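# Place the part onto the rack inside the cabinet

## Task

Set the part down on the rack that sits in the cabinet, then open the gripper and pull the arm away from it.

## Robot and tools

Robot: two arms, left_arm and right_arm, each with a two-finger parallel gripper. The names are labels only; left_arm is mounted on the +y side. Base positions in the scene frame: left_arm (-0.046, +0.357, 0), right_arm (-0.021, -0.234, 0), both turned slightly about z. Joint ranges in rad, base to gripper: waist -2.618..3.054, shoulder 0..3.142, elbow 0..3.142, wrist pitch -1.571..1.571, wrist yaw -1.571..1.571, wrist roll -2.094..2.094. An elbow cannot quite straighten, and hand readings get less accurate far from the base.

Frame: a single shared scene frame. The origin sits on the table surface midway between the arms, +x points out across the table, +z points up. Each gripper's fingers extend along its own +z axis and close along its own y axis. end_effector_position is the spot between the finger pads, roughly 1 cm short of the fingertips.

Row layout (used by execute_actions and move): one flat list of 16 numbers covering both arms, even if only one arm should move. First left_arm: x, y, z, qw, qx, qy, qz, opening; then right_arm in the same order. x, y, z are an absolute target position in metres and qw..qz an absolute target orientation (w first), both in the scene frame, so together they form a pose, not an offset. Opening runs from -1 (closed) to +1 (fully open, 0.094 m). A call is rejected outright, sending nothing, if any target lies more than 0.6 m from that arm's last reported position along any of its gripper's axes. On every control step the controller limits the commanded pose to within 70 mm and 16 degrees of the measured one, and favours position over orientation when both cannot be met. Motions tend to finish a centimetre or more off, usually low. To keep an arm still, resend exactly the pose from the last result before it stopped, plus its desired opening, in every call; to keep an orientation, keep sending the same quaternion rather than copying the drifting reported one.

execute_actions: argument actions is a list of zero or one item; optional pictures (boolean) controls camera images, which come by default. Empty list: just returns the state. An item with rows (1 to 15 rows of 16 numbers) and steps (1 to 15, default 15) runs that many control steps of 1/30 s, one row per step, repeating the final row if rows run out. After the last step an arm only continues to its last clipped pose, not the full target, so check the result and send the remainder. An item with steps alone (up to 300) is a wait measured from the previous result, so your reply time is included.

move: target is one 16-number row as above; speed is the path top speed in m/s, 0.002 to 0.5, default 0.25, with rotation capped at twice that in rad/s. Each gripper follows a straight line to its pose, all arms finishing together, over 0.5 to 10 s; longer paths are cut at 10 s. Rotation takes the shorter way. Openings are applied at the start. Paths ignore obstacles and the other arm, grippers lag and may overshoot the speed, especially with a nearly straight arm. Faster contact and targets set deeper past contact mean harder hits. The result adds a move: line giving the ending (done, off_target, moving, held, fault; one arm named means the other finished fine), limits in effect (paced = pose clipped; held = some steps blocked, after which the arm may lurch fast), and each gripper's distance from its pose.

wait: seconds, 0 to 10; runs the scene with no new command.

zoom_image: camera (cam_head_left, cam_head_right, cam_left_wrist, cam_right_wrist) and region [x0, y0, x1, y1] in pixels from the top-left, at most 504 by 504. Head cameras are 504x504, wrist cameras 616x616.

read_manual: section (only "licences"); returns licence text, no motion.

finished_scene: scene, the integer number of the current scene. Irreversible; the goal is checked then and must still hold.

Reading results: the state line lists each gripper's position and quaternion. grip_measured is the finger opening on the command scale (per-gripper bias up to about 1 mm); Joint positions ends with the opening in metres. To hold something, command about 0.03 below grip_measured; smaller margins grip more gently. Pads push roughly 50 to 62 N and can spike on first touch; very thin parts get less force. Hand target (shown when nothing is kept back) is the pose the controller is currently chasing. HELD marks steps where your row was partly or fully withheld; pose unreachable means the clearance check altered or blocked an arm's command. FAULT lines mean an arm stopped. Joint torques are total drive output with per-arm offsets and noise, so treat load readings cautiously.

Heat: holding loads warms motors even while you are thinking. MOTOR HOT appears at 75 °C; at 90 °C that arm halts for 10 s; at 100 °C it goes limp and drops. Avoid holding loads longer than needed.

Quicker, smoother, low-effort motion is better.

Avoid: knocking or placing anything off the table, letting the arms collide or press on each other, drops, slips, slams and hard pushes. Occasionally a held part gets tugged or a loose object nudged, so grip firmly and recheck. When the part rests on the rack, open the gripper and withdraw before finishing.

Each tool is called after ">>>" as name([rows], argument=value, ...), one row to a line, values as JSON.

## Session

>>> execute_actions(actions=[])

Scene clock: 0.00 s of 4480.00 s.
left_arm: end_effector_position=(+0.3390, +0.3049, +0.3993) grip_measured=+1.000 end_effector_quat_wxyz=(+0.684, -0.016, +0.678, +0.269) | right_arm: end_effector_position=(+0.1664, -0.3113, +0.2542) grip_measured=+1.000 end_effector_quat_wxyz=(+0.401, -0.177, +0.892, -0.108)
Joint positions: left_arm=[-0.582  1.224  1.021  0.331 -0.899  0.451  0.094] | right_arm=[-1.021  0.75   1.044 -1.214 -0.602 -1.1    0.094]
Joint velocities: left_arm=[-0.007 -0.002  0.007 -0.037 -0.022 -0.022  0.   ] | right_arm=[ 0.012 -0.002 -0.007 -0.022  0.081  0.007  0.   ]
Joint torques (N m, as the arm reports them, + toward a larger angle): no reading
Motor temperatures (°C, as the motors report them): left_arm=[29 31 31 33 30 28] | right_arm=[31 31 33 32 31 32]
Hand target (left_arm): +0.335, +0.307, +0.412; +0.695, -0.027, +0.669, +0.261
Hand target (right_arm): +0.166, -0.308, +0.257; +0.406, -0.178, +0.890, -0.105

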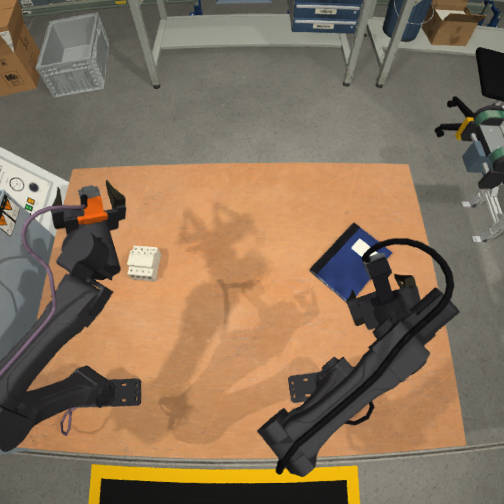

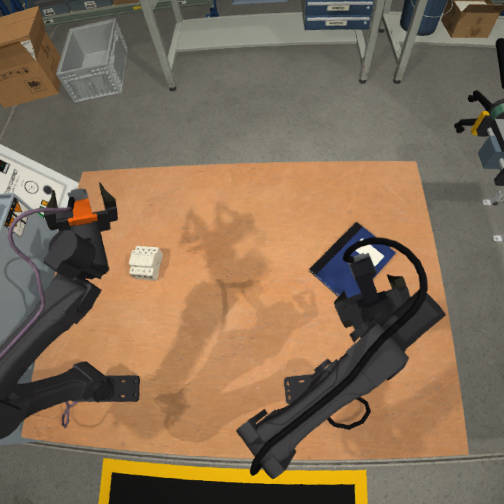

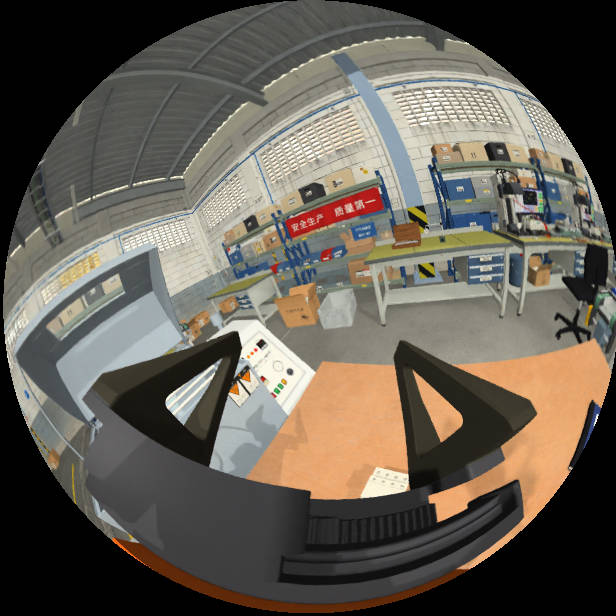

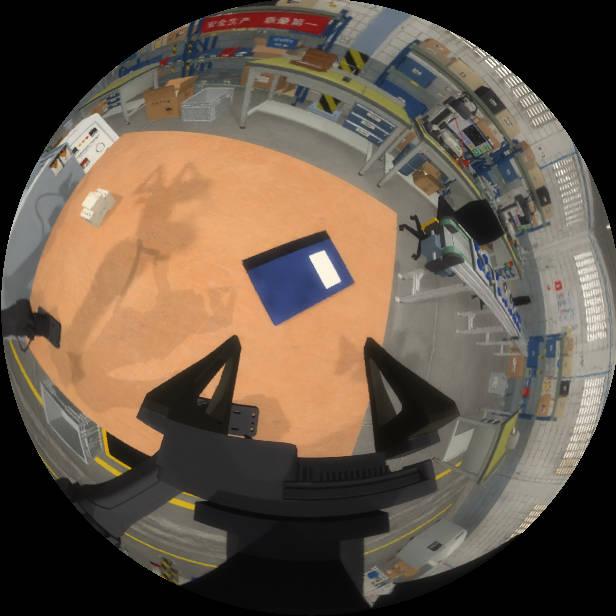

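>>> zoom_image(camera="cam_left_wrist", region=[0, 200, 330, 500])

>>> zoom_image(camera="cam_head_left", region=[0, 130, 200, 450])

Region (0, 200, 330, 500) of cam_left_wrist's 616x616 image, scaled by 1.527, with more detail than that image has; it fills the top 458 rows of this view, and the rest is white.

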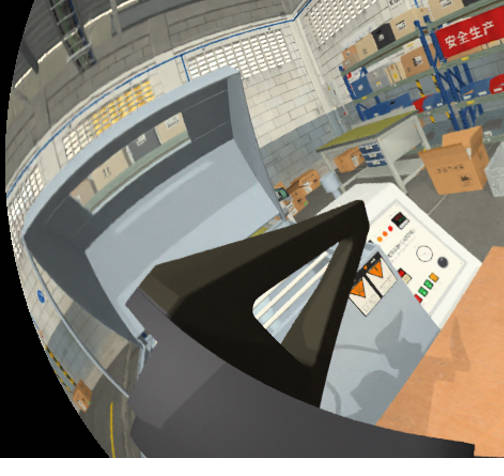

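Region (0, 130, 200, 450) of cam_head_left's 504x504 image, scaled by 1.575, with more detail than that image has; it fills the left 315 columns of this view, and the rest is white.

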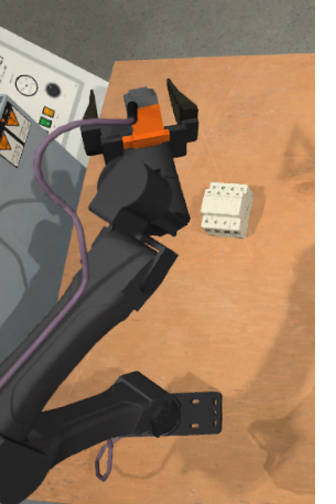

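>>> move(target=[0.2,0.33,0.42,0.406,-0.579,0.579,0.406,1,0.1664,-0.3113,0.2542,0.401,-0.177,0.892,-0.108,1])

Scene clock: 6.67 s of 4480.00 s.
left_arm: end_effector_position=(+0.2036, +0.3267, +0.4185) grip_measured=+1.000 end_effector_quat_wxyz=(+0.677, -0.240, +0.664, +0.209) | right_arm: end_effector_position=(+0.1658, -0.3123, +0.2537) grip_measured=+1.000 end_effector_quat_wxyz=(+0.398, -0.176, +0.893, -0.111)
Joint positions: left_arm=[-0.991  0.938  0.964  0.265 -1.561  0.243  0.094] | right_arm=[-1.021  0.75   1.044 -1.214 -0.595 -1.1    0.094]
Joint velocities: left_arm=[-0.002 -0.017 -0.022  0.11  -0.037  0.037  0.   ] | right_arm=[-0.007  0.007 -0.027  0.037 -0.007 -0.037  0.   ]
Joint torques (N m, as the arm reports them, + toward a larger angle): left_arm=[-0.86 -2.23  5.52  0.93  0.09 -0.04] | right_arm=[-0.05  0.81  6.93  1.17 -0.41 -0.01]
Motor temperatures (°C, as the motors report them): left_arm=[29 32 32 35 30 28] | right_arm=[31 31 33 33 31 32]
Hand target (left_arm): +0.200, +0.329, +0.420; +0.681, -0.248, +0.661, +0.195
Hand target (right_arm): +0.166, -0.311, +0.254; +0.401, -0.177, +0.892, -0.108
Off the commanded pose (left_arm): 0.005 m, 56 deg; orientation clipped at the last step of the last action.
Off the commanded pose (right_arm): 0.001 m, 0 deg.
joint sent to its limit (left arm) — the command would take joint 5 (wrist yaw) past its lower limit, so that joint was sent only as far as its limit.
After step 90, 0.63 s passed at rest.
move: off_target (left_arm); limits=paced

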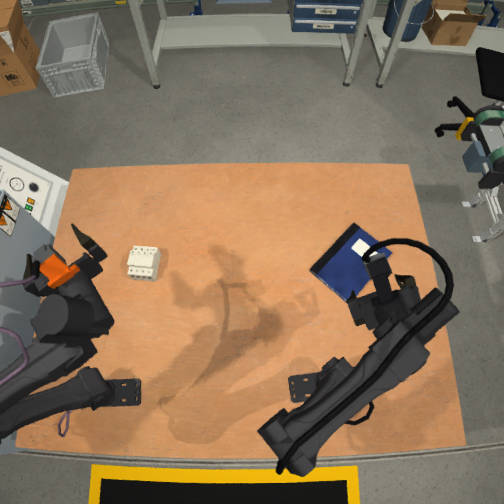

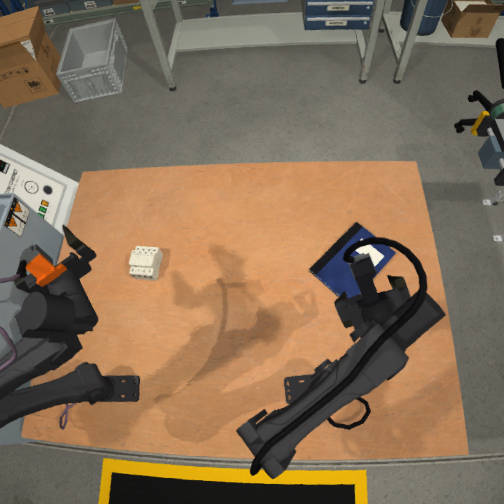

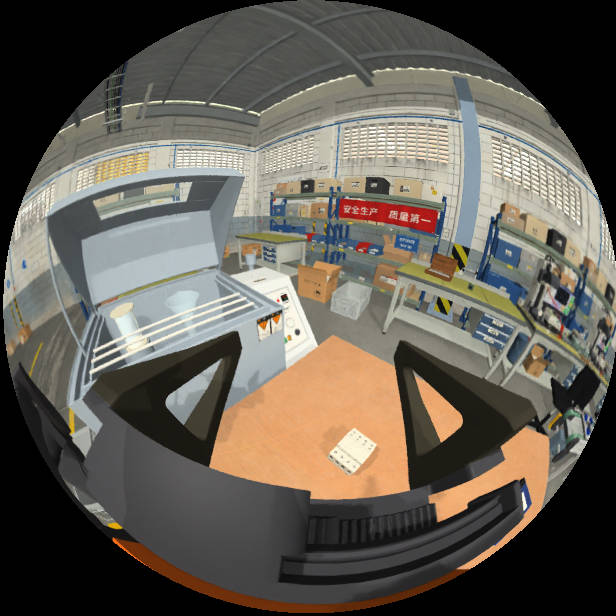

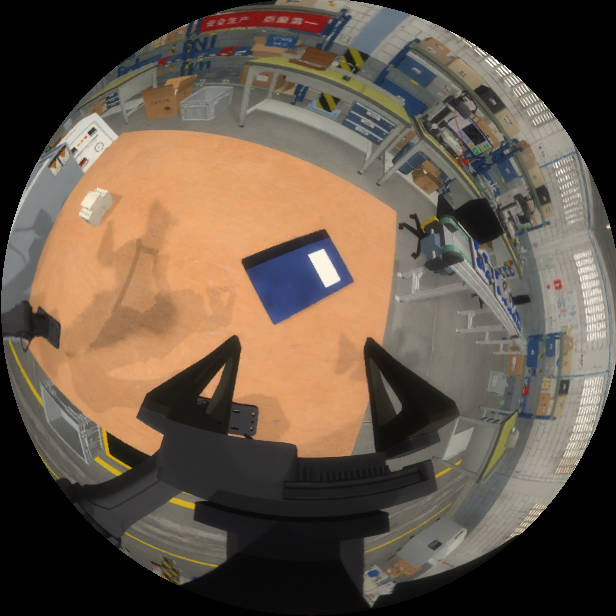

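>>> move(target=[0.12,0.55,0.45,0.299,-0.641,0.641,0.299,1,0.1664,-0.3113,0.2542,0.401,-0.177,0.892,-0.108,1])

Scene clock: 10.87 s of 4480.00 s.
left_arm: end_effector_position=(+0.1210, +0.5499, +0.4420) grip_measured=+1.000 end_effector_quat_wxyz=(+0.477, -0.510, +0.488, +0.523) | right_arm: end_effector_position=(+0.1653, -0.3131, +0.2532) grip_measured=+1.000 end_effector_quat_wxyz=(+0.396, -0.175, +0.894, -0.112)
Joint positions: left_arm=[ 0.     0.985  1.065  0.26  -1.562  0.363  0.094] | right_arm=[-1.021  0.75   1.044 -1.214 -0.589 -1.1    0.094]
Joint velocities: left_arm=[-0.022 -0.012  0.012  0.066 -0.007  0.095  0.   ] | right_arm=[-0.017 -0.002  0.012 -0.007 -0.022 -0.037  0.   ]
Joint torques (N m, as the arm reports them, + toward a larger angle): left_arm=[ 0.79 -0.49  7.77  0.76  0.13  0.11] | right_arm=[-0.04  0.79  6.91  1.19 -0.46 -0.02]
Motor temperatures (°C, as the motors report them): left_arm=[29 32 33 35 30 28] | right_arm=[31 31 34 33 31 32]
Hand target (left_arm): +0.118, +0.552, +0.450; +0.475, -0.513, +0.485, +0.525
Hand target (right_arm): +0.166, -0.311, +0.254; +0.401, -0.177, +0.892, -0.108
Off the commanded pose (left_arm): 0.008 m, 40 deg; orientation clipped at the last step of the last action.
Off the commanded pose (right_arm): 0.002 m, 1 deg.
joint sent to its limit (left arm) — the command would take joint 5 (wrist yaw) past its lower limit, so that joint was sent only as far as its limit.
move: off_target (left_arm); limits=paced

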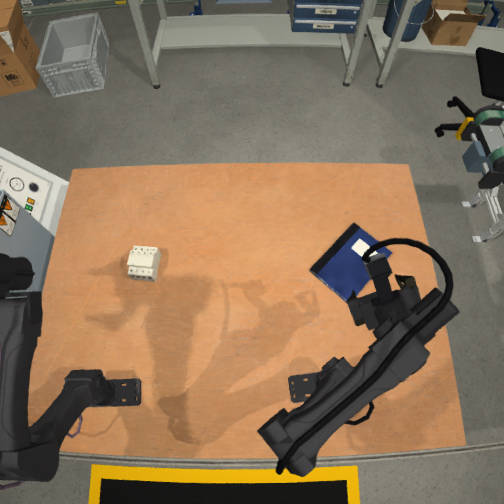

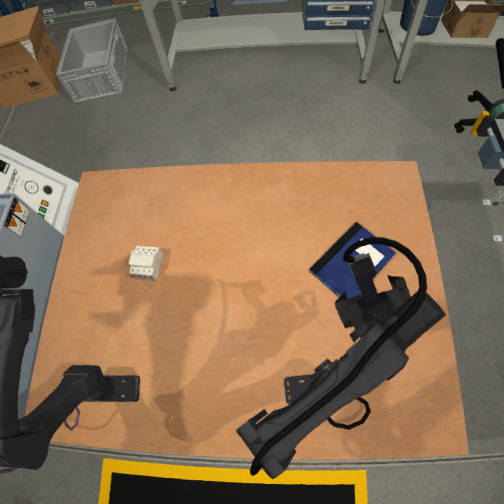

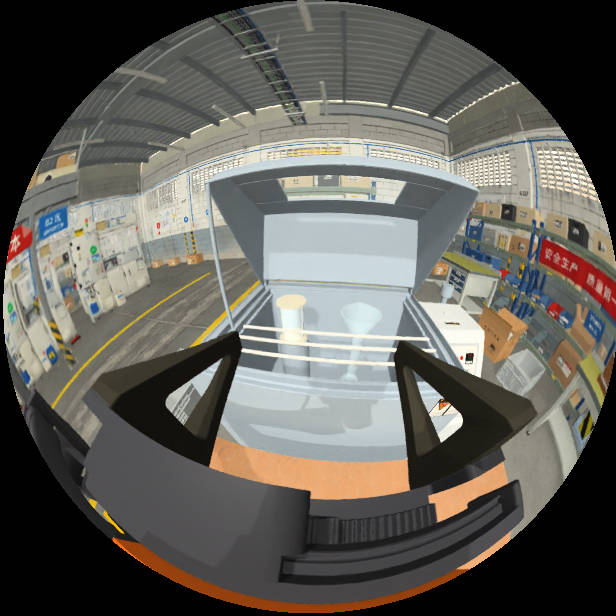

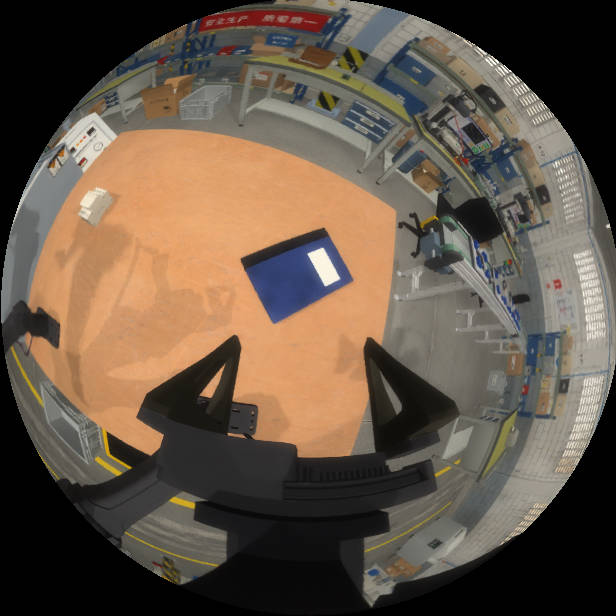

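>>> move(target=[0.0,0.70,0.45,0.299,-0.641,0.641,0.299,1,0.1664,-0.3113,0.2542,0.401,-0.177,0.892,-0.108,1])

Scene clock: 15.17 s of 4480.00 s.
left_arm: end_effector_position=(-0.0006, +0.7007, +0.4423) grip_measured=+1.000 end_effector_quat_wxyz=(-0.297, +0.642, -0.642, -0.294) | right_arm: end_effector_position=(+0.1649, -0.3138, +0.2528) grip_measured=+1.000 end_effector_quat_wxyz=(+0.394, -0.175, +0.895, -0.114)
Joint positions: left_arm=[ 1.277  1.655  2.499 -1.564 -0.162 -0.144  0.094] | right_arm=[-1.021  0.75   1.044 -1.214 -0.584 -1.1    0.094]
Joint velocities: left_arm=[ 0.002 -0.022 -0.012 -0.066  0.007 -0.007  0.   ] | right_arm=[-0.012  0.012 -0.002 -0.051 -0.081 -0.081  0.   ]
Joint torques (N m, as the arm reports them, + toward a larger angle): left_arm=[ 0.75 -3.53  5.52  1.3  -0.04  0.11] | right_arm=[-0.01  0.81  6.93  1.18 -0.54  0.  ]
Motor temperatures (°C, as the motors report them): left_arm=[29 32 33 35 30 28] | right_arm=[31 31 34 34 31 32]
Hand target (left_arm): -0.003, +0.701, +0.447; -0.301, +0.640, -0.641, -0.299
Hand target (right_arm): +0.166, -0.311, +0.254; +0.401, -0.177, +0.892, -0.108
Off the commanded pose (left_arm): 0.008 m, 1 deg.
Off the commanded pose (right_arm): 0.003 m, 1 deg.
joint sent to its limit (left arm) — the command would take joint 4 (wrist pitch) past its lower limit, so that joint was sent only as far as its limit.
move: done; limits=paced

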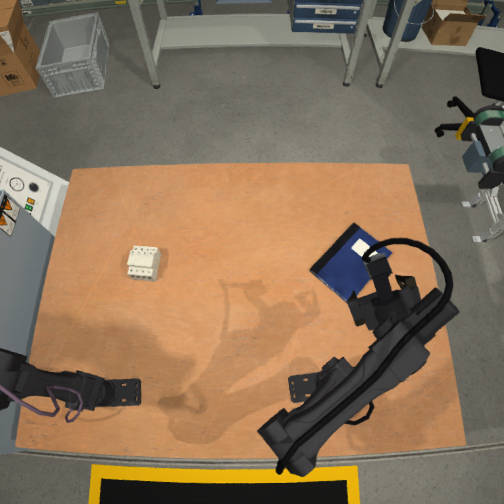

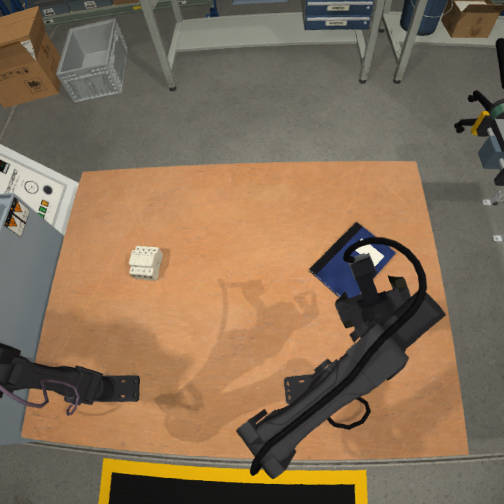

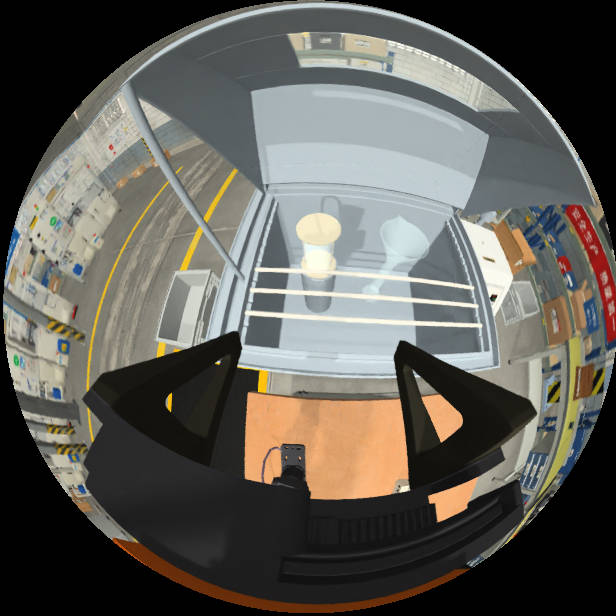

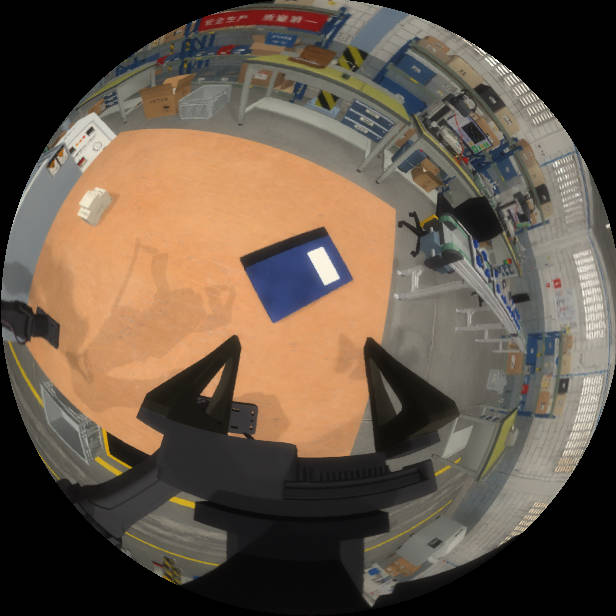

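>>> move(target=[0.33,0.27,0.28,0,0,1,0,1,0.1664,-0.3113,0.2542,0.401,-0.177,0.892,-0.108,1])

Scene clock: 27.10 s of 4480.00 s.
left_arm: end_effector_position=(+0.3360, +0.2721, +0.2663) grip_measured=+1.000 end_effector_quat_wxyz=(+0.152, -0.010, +0.988, -0.037) | right_arm: end_effector_position=(+0.1649, -0.3138, +0.2528) grip_measured=+1.000 end_effector_quat_wxyz=(+0.394, -0.175, +0.895, -0.114)
Joint positions: left_arm=[-0.297  1.878  2.19  -1.568  0.002 -0.241  0.094] | right_arm=[-1.021  0.75   1.044 -1.214 -0.584 -1.1    0.094]
Joint velocities: left_arm=[ 0.012  0.012 -0.017 -0.066  0.037  0.051  0.   ] | right_arm=[-0.002 -0.007  0.017 -0.051 -0.051 -0.051  0.   ]
Joint torques (N m, as the arm reports them, + toward a larger angle): left_arm=[-0.13 -7.97  7.1   0.63  0.05  0.13] | right_arm=[-0.02  0.78  6.93  1.17 -0.53  0.  ]
Motor temperatures (°C, as the motors report them): left_arm=[29 32 33 36 30 28] | right_arm=[31 31 34 34 32 32]
Hand target (left_arm): +0.336, +0.270, +0.279; +0.170, -0.002, +0.984, -0.045
Hand target (right_arm): +0.166, -0.311, +0.254; +0.401, -0.177, +0.892, -0.108
Off the commanded pose (left_arm): 0.015 m, 18 deg; orientation clipped at the last step of the last action.
Off the commanded pose (right_arm): 0.003 m, 1 deg.
joint sent to its limit (left arm) — the command would take joint 4 (wrist pitch) past its lower limit, so that joint was sent only as far as its limit.
After step 90, 4.83 s passed at rest.
move: off_target (left_arm); limits=paced

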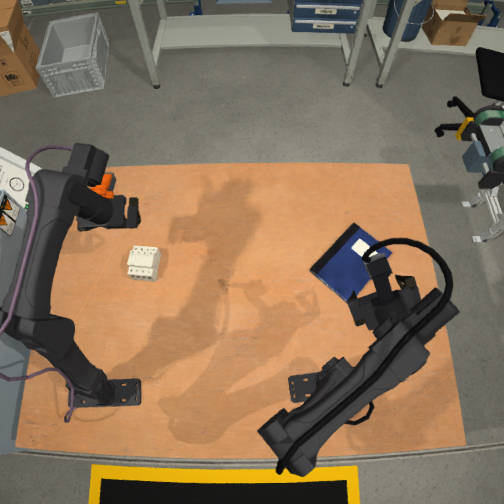

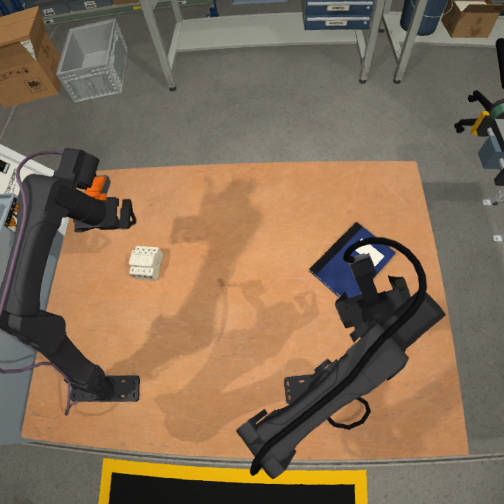

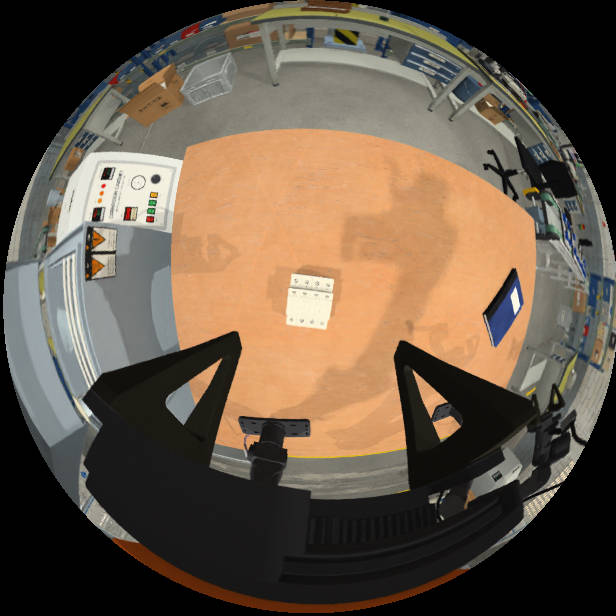

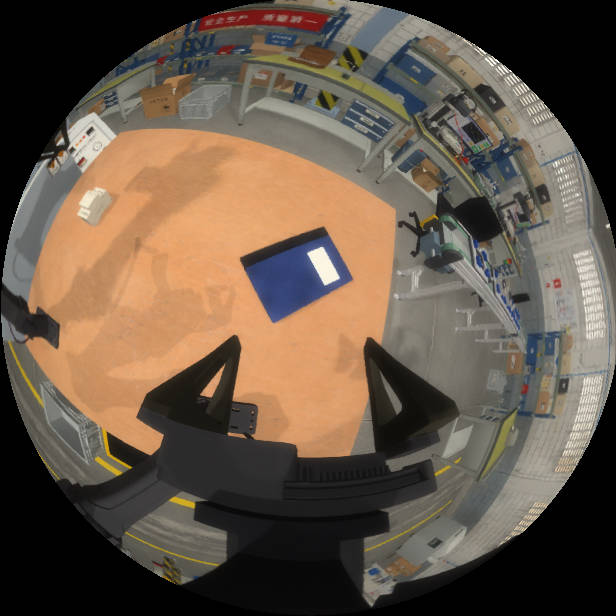

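>>> zoom_image(camera="cam_left_wrist", region=[230, 230, 390, 370])

>>> move(target=[0.355,0.28,0.15,0,0,1,0,1,0.1664,-0.3113,0.2542,0.401,-0.177,0.892,-0.108,1], speed=0.15)

Region (230, 230, 390, 370) of cam_left_wrist's 616x616 image, scaled by 3.150, with more detail than that image has; it fills the top 441 rows of this view, and the rest is white.

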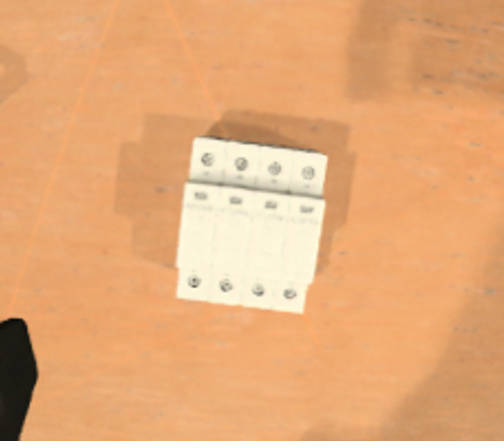

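Scene clock: 33.03 s of 4480.00 s.
left_arm: end_effector_position=(+0.3509, +0.2768, +0.1409) grip_measured=+1.000 end_effector_quat_wxyz=(-0.017, -0.002, +1.000, +0.001) | right_arm: end_effector_position=(+0.1649, -0.3138, +0.2528) grip_measured=+1.000 end_effector_quat_wxyz=(+0.394, -0.175, +0.895, -0.114)
Joint positions: left_arm=[-0.277  2.159  2.122 -1.567  0.004 -0.204  0.094] | right_arm=[-1.021  0.75   1.044 -1.214 -0.584 -1.1    0.094]
Joint velocities: left_arm=[-0.007  0.007 -0.002  0.022  0.081 -0.066  0.   ] | right_arm=[ 0.007  0.017 -0.022 -0.037 -0.095  0.022  0.   ]
Joint torques (N m, as the arm reports them, + toward a larger angle): left_arm=[  0.74 -10.75   5.67   0.18  -0.05   0.11] | right_arm=[-0.02  0.77  6.94  1.18 -0.53  0.  ]
Motor temperatures (°C, as the motors report them): left_arm=[29 34 33 36 30 28] | right_arm=[31 31 34 34 32 32]
Hand target (left_arm): +0.355, +0.280, +0.149; -0.000, -0.001, +1.000, -0.001
Hand target (right_arm): +0.166, -0.311, +0.254; +0.401, -0.177, +0.892, -0.108
Off the commanded pose (left_arm): 0.010 m, 2 deg.
Off the commanded pose (right_arm): 0.003 m, 1 deg.
After step 90, 1.47 s passed at rest.
move: done

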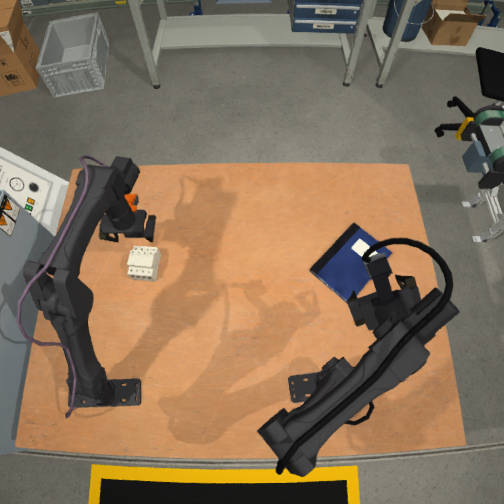

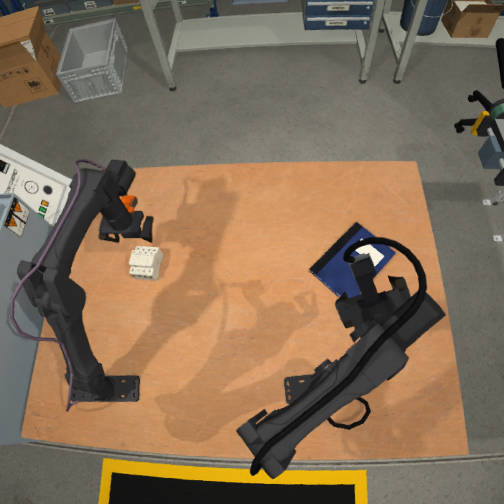

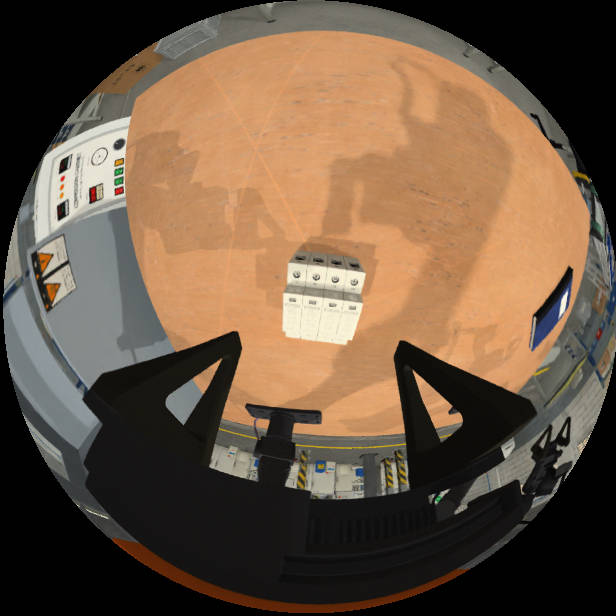

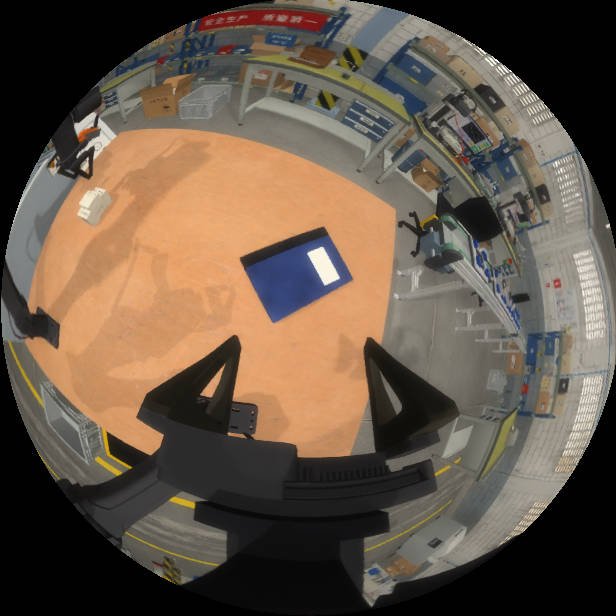

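>>> move(target=[0.352,0.28,0.09,0,0.061,0.998,0,1,0.1664,-0.3113,0.2542,0.401,-0.177,0.892,-0.108,1], speed=0.1)

Scene clock: 38.70 s of 4480.00 s.
left_arm: end_effector_position=(+0.3474, +0.2775, +0.0789) grip_measured=+1.000 end_effector_quat_wxyz=(-0.024, +0.059, +0.998, +0.001) | right_arm: end_effector_position=(+0.1649, -0.3138, +0.2528) grip_measured=+1.000 end_effector_quat_wxyz=(+0.394, -0.175, +0.895, -0.114)
Joint positions: left_arm=[-0.277  2.137  1.839 -1.32   0.004 -0.083  0.094] | right_arm=[-1.021  0.75   1.044 -1.214 -0.584 -1.1    0.094]
Joint velocities: left_arm=[-0.002 -0.002  0.012 -0.066 -0.007  0.037  0.   ] | right_arm=[ 0.002 -0.002 -0.017 -0.037 -0.007  0.095  0.   ]
Joint torques (N m, as the arm reports them, + toward a larger angle): left_arm=[  0.46 -11.86   4.96   0.19  -0.08   0.11] | right_arm=[-0.02  0.76  6.91  1.18 -0.53  0.  ]
Motor temperatures (°C, as the motors report them): left_arm=[29 36 33 35 30 28] | right_arm=[31 31 34 35 32 32]
Hand target (left_arm): +0.352, +0.280, +0.090; -0.000, +0.061, +0.998, +0.000
Hand target (right_arm): +0.166, -0.311, +0.254; +0.401, -0.177, +0.892, -0.108
Off the commanded pose (left_arm): 0.012 m, 3 deg.
Off the commanded pose (right_arm): 0.003 m, 1 deg.
After step 90, 1.40 s passed at rest.
move: off_target (left_arm)

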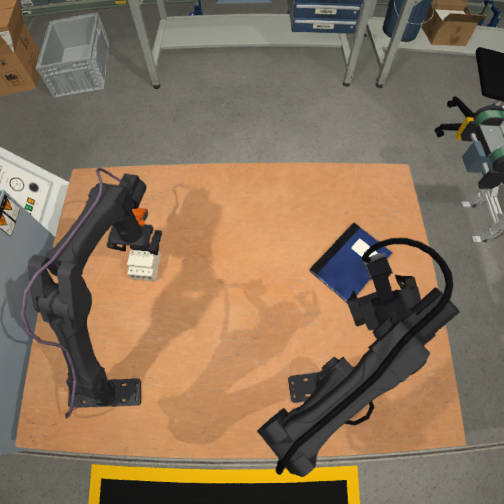

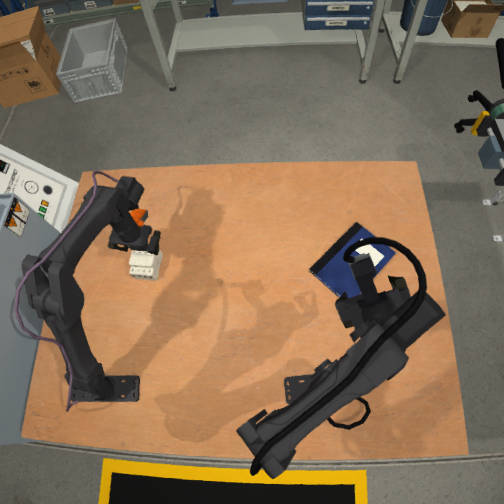

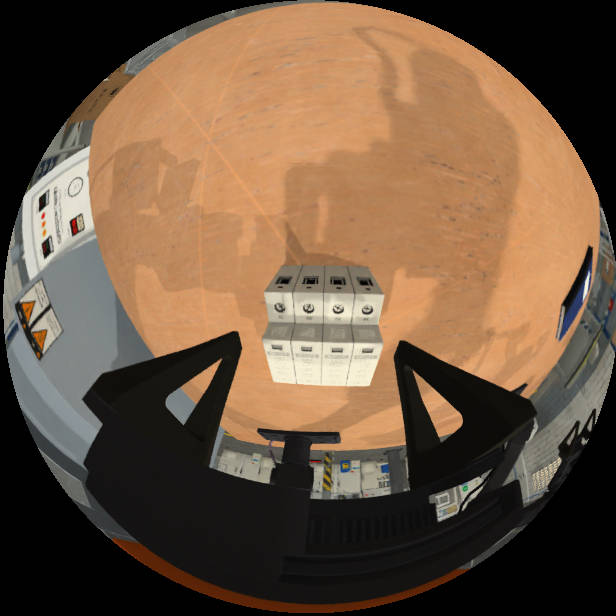

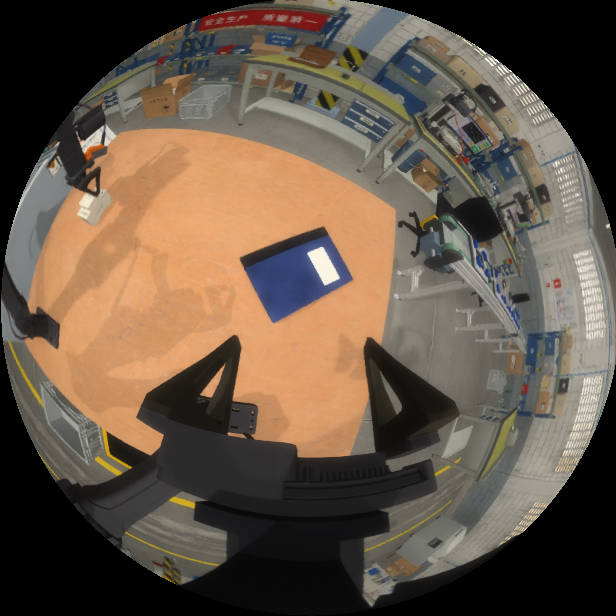

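>>> move(target=[0.347,0.28,0.042,0,0.061,0.998,0,1,0.1664,-0.3113,0.2542,0.401,-0.177,0.892,-0.108,1], speed=0.05)

>>> execute_actions([
  {"rows":[[0.347,0.28,0.042,0,0.061,0.998,0,0.45,0.1664,-0.3113,0.2542,0.401,-0.177,0.892,-0.108,1]],"steps":15},
])

Scene clock: 45.40 s of 4480.00 s.
left_arm: end_effector_position=(+0.3411, +0.2788, +0.0322) grip_measured=+1.000 end_effector_quat_wxyz=(-0.022, +0.059, +0.998, +0.001) | right_arm: end_effector_position=(+0.1649, -0.3138, +0.2528) grip_measured=+1.000 end_effector_quat_wxyz=(+0.394, -0.175, +0.895, -0.114)
Joint positions: left_arm=[-0.277  2.137  1.652 -1.13   0.004 -0.082  0.094] | right_arm=[-1.021  0.75   1.044 -1.214 -0.584 -1.1    0.094]
Joint velocities: left_arm=[-0.007 -0.007  0.002 -0.037 -0.022  0.037  0.   ] | right_arm=[-0.012 -0.012  0.012  0.007 -0.037  0.051  0.   ]
Joint torques (N m, as the arm reports them, + toward a larger angle): left_arm=[  0.3  -11.48   4.91   0.2   -0.08   0.09] | right_arm=[-0.05  0.8   6.94  1.18 -0.53  0.  ]
Motor temperatures (°C, as the motors report them): left_arm=[29 39 33 35 30 28] | right_arm=[31 31 35 35 32 32]
Hand target (left_arm): +0.347, +0.280, +0.042; -0.000, +0.061, +0.998, +0.000
Hand target (right_arm): +0.166, -0.311, +0.254; +0.401, -0.177, +0.892, -0.108
Off the commanded pose (left_arm): 0.011 m, 3 deg.
Off the commanded pose (right_arm): 0.003 m, 1 deg.
After step 90, 2.43 s passed at rest.
move: off_target (left_arm)

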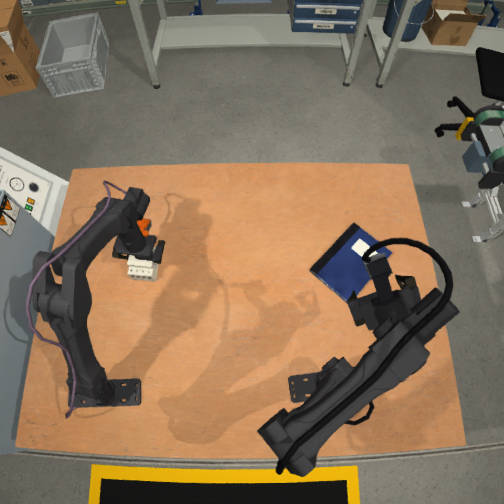

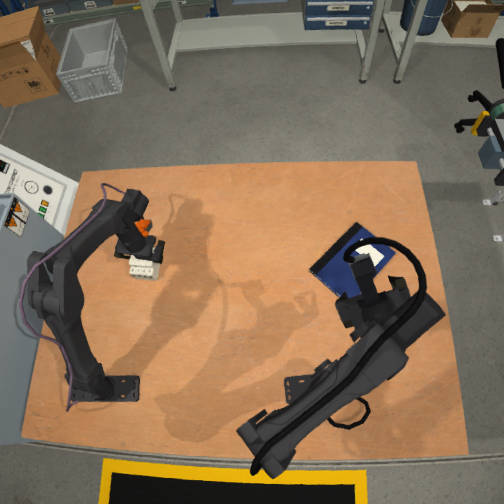

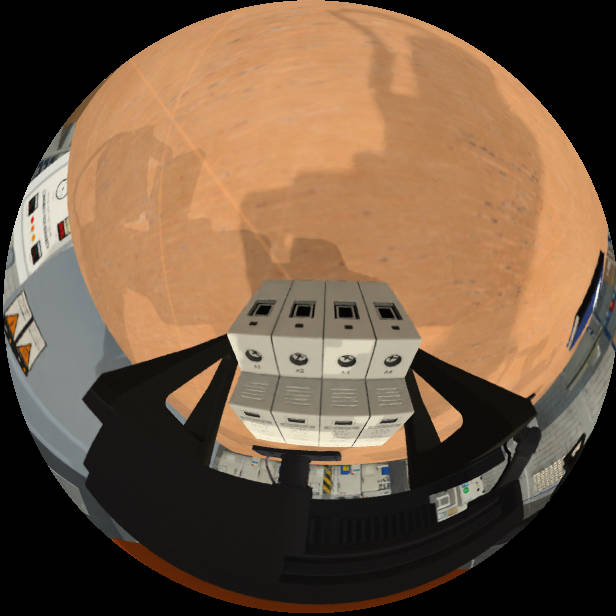

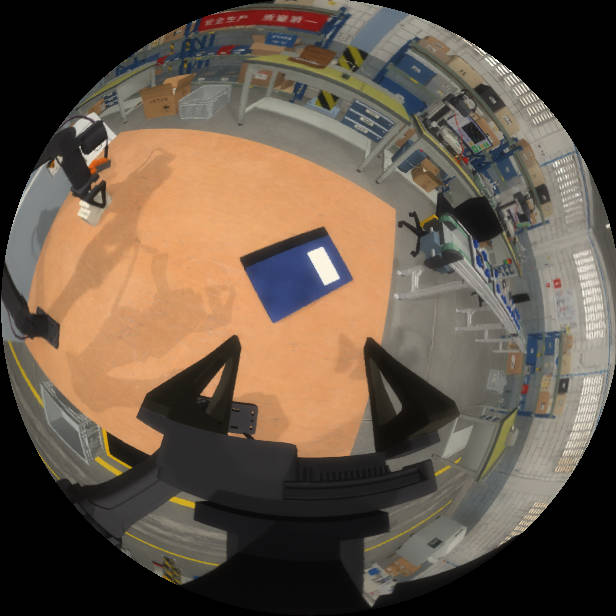

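Scene clock: 45.90 s of 4480.00 s.
left_arm: end_effector_position=(+0.3415, +0.2781, +0.0322) grip_measured=+0.539 end_effector_quat_wxyz=(-0.022, +0.060, +0.998, -0.001) | right_arm: end_effector_position=(+0.1649, -0.3138, +0.2528) grip_measured=+1.000 end_effector_quat_wxyz=(+0.394, -0.175, +0.895, -0.114)
Joint positions: left_arm=[-0.277  2.137  1.652 -1.129  0.008 -0.08   0.072] | right_arm=[-1.021  0.75   1.044 -1.214 -0.584 -1.1    0.094]
Joint velocities: left_arm=[-0.007  0.007 -0.007 -0.051  0.066 -0.051 -0.   ] | right_arm=[ 0.002  0.022  0.007  0.081 -0.037  0.007  0.   ]
Joint torques (N m, as the arm reports them, + toward a larger angle): left_arm=[  0.31 -11.53   4.83   0.24  -0.09   0.08] | right_arm=[-0.07  0.73  6.95  1.17 -0.52  0.  ]
Motor temperatures (°C, as the motors report them): left_arm=[29 39 33 35 30 28] | right_arm=[31 31 35 35 32 32]
Hand target (left_arm): +0.347, +0.280, +0.042; -0.000, +0.061, +0.998, +0.000
Hand target (right_arm): +0.166, -0.311, +0.254; +0.401, -0.177, +0.892, -0.108
Off the commanded pose (left_arm): 0.011 m, 2 deg.
Off the commanded pose (right_arm): 0.003 m, 1 deg.
Steps of this call (steps 1 to 15: all 15 steps of this action). Readings (end_effector_position):
1: left_arm (+0.3412, +0.2787, +0.0322) | right_arm (+0.1649, -0.3138, +0.2528)
2: left_arm (+0.3412, +0.2778, +0.0322) | right_arm (+0.1649, -0.3138, +0.2528)
4: left_arm (+0.3414, +0.2779, +0.0322) | right_arm (+0.1649, -0.3138, +0.2528)
8: left_arm (+0.3415, +0.2781, +0.0322) | right_arm (+0.1649, -0.3138, +0.2528)
15: the state above

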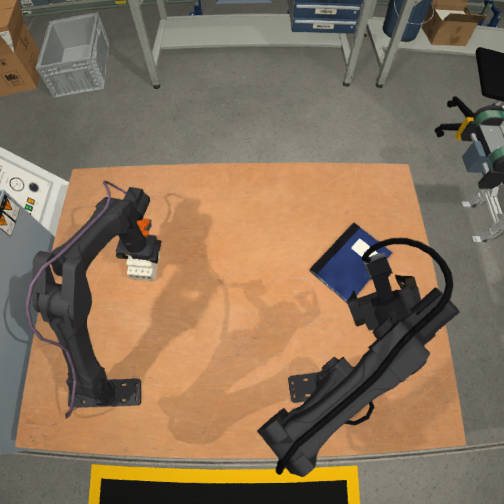

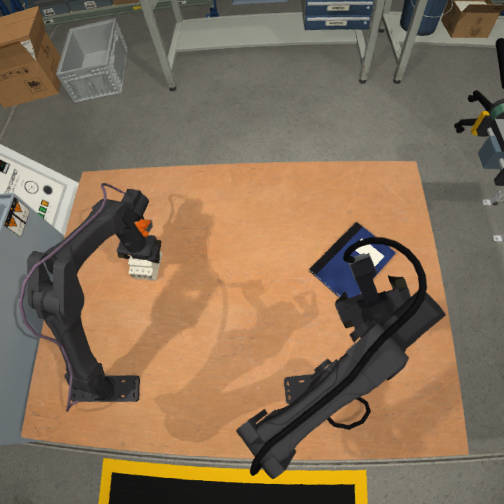

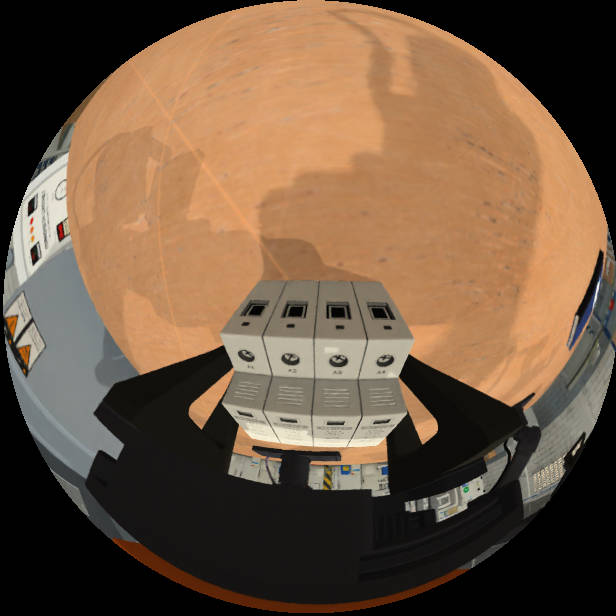

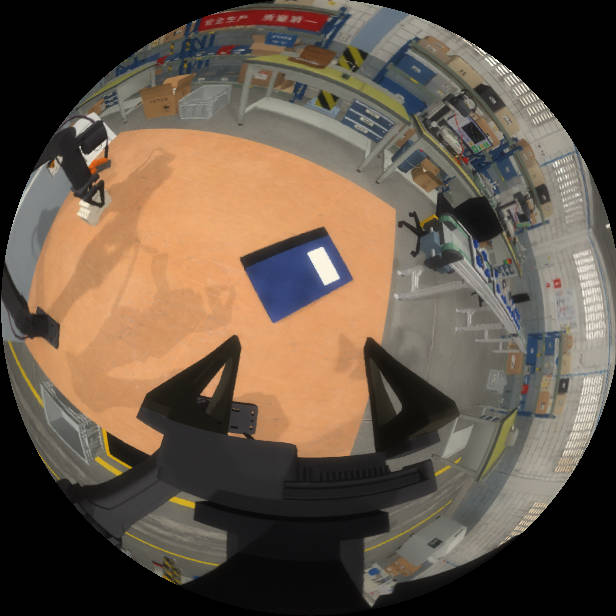

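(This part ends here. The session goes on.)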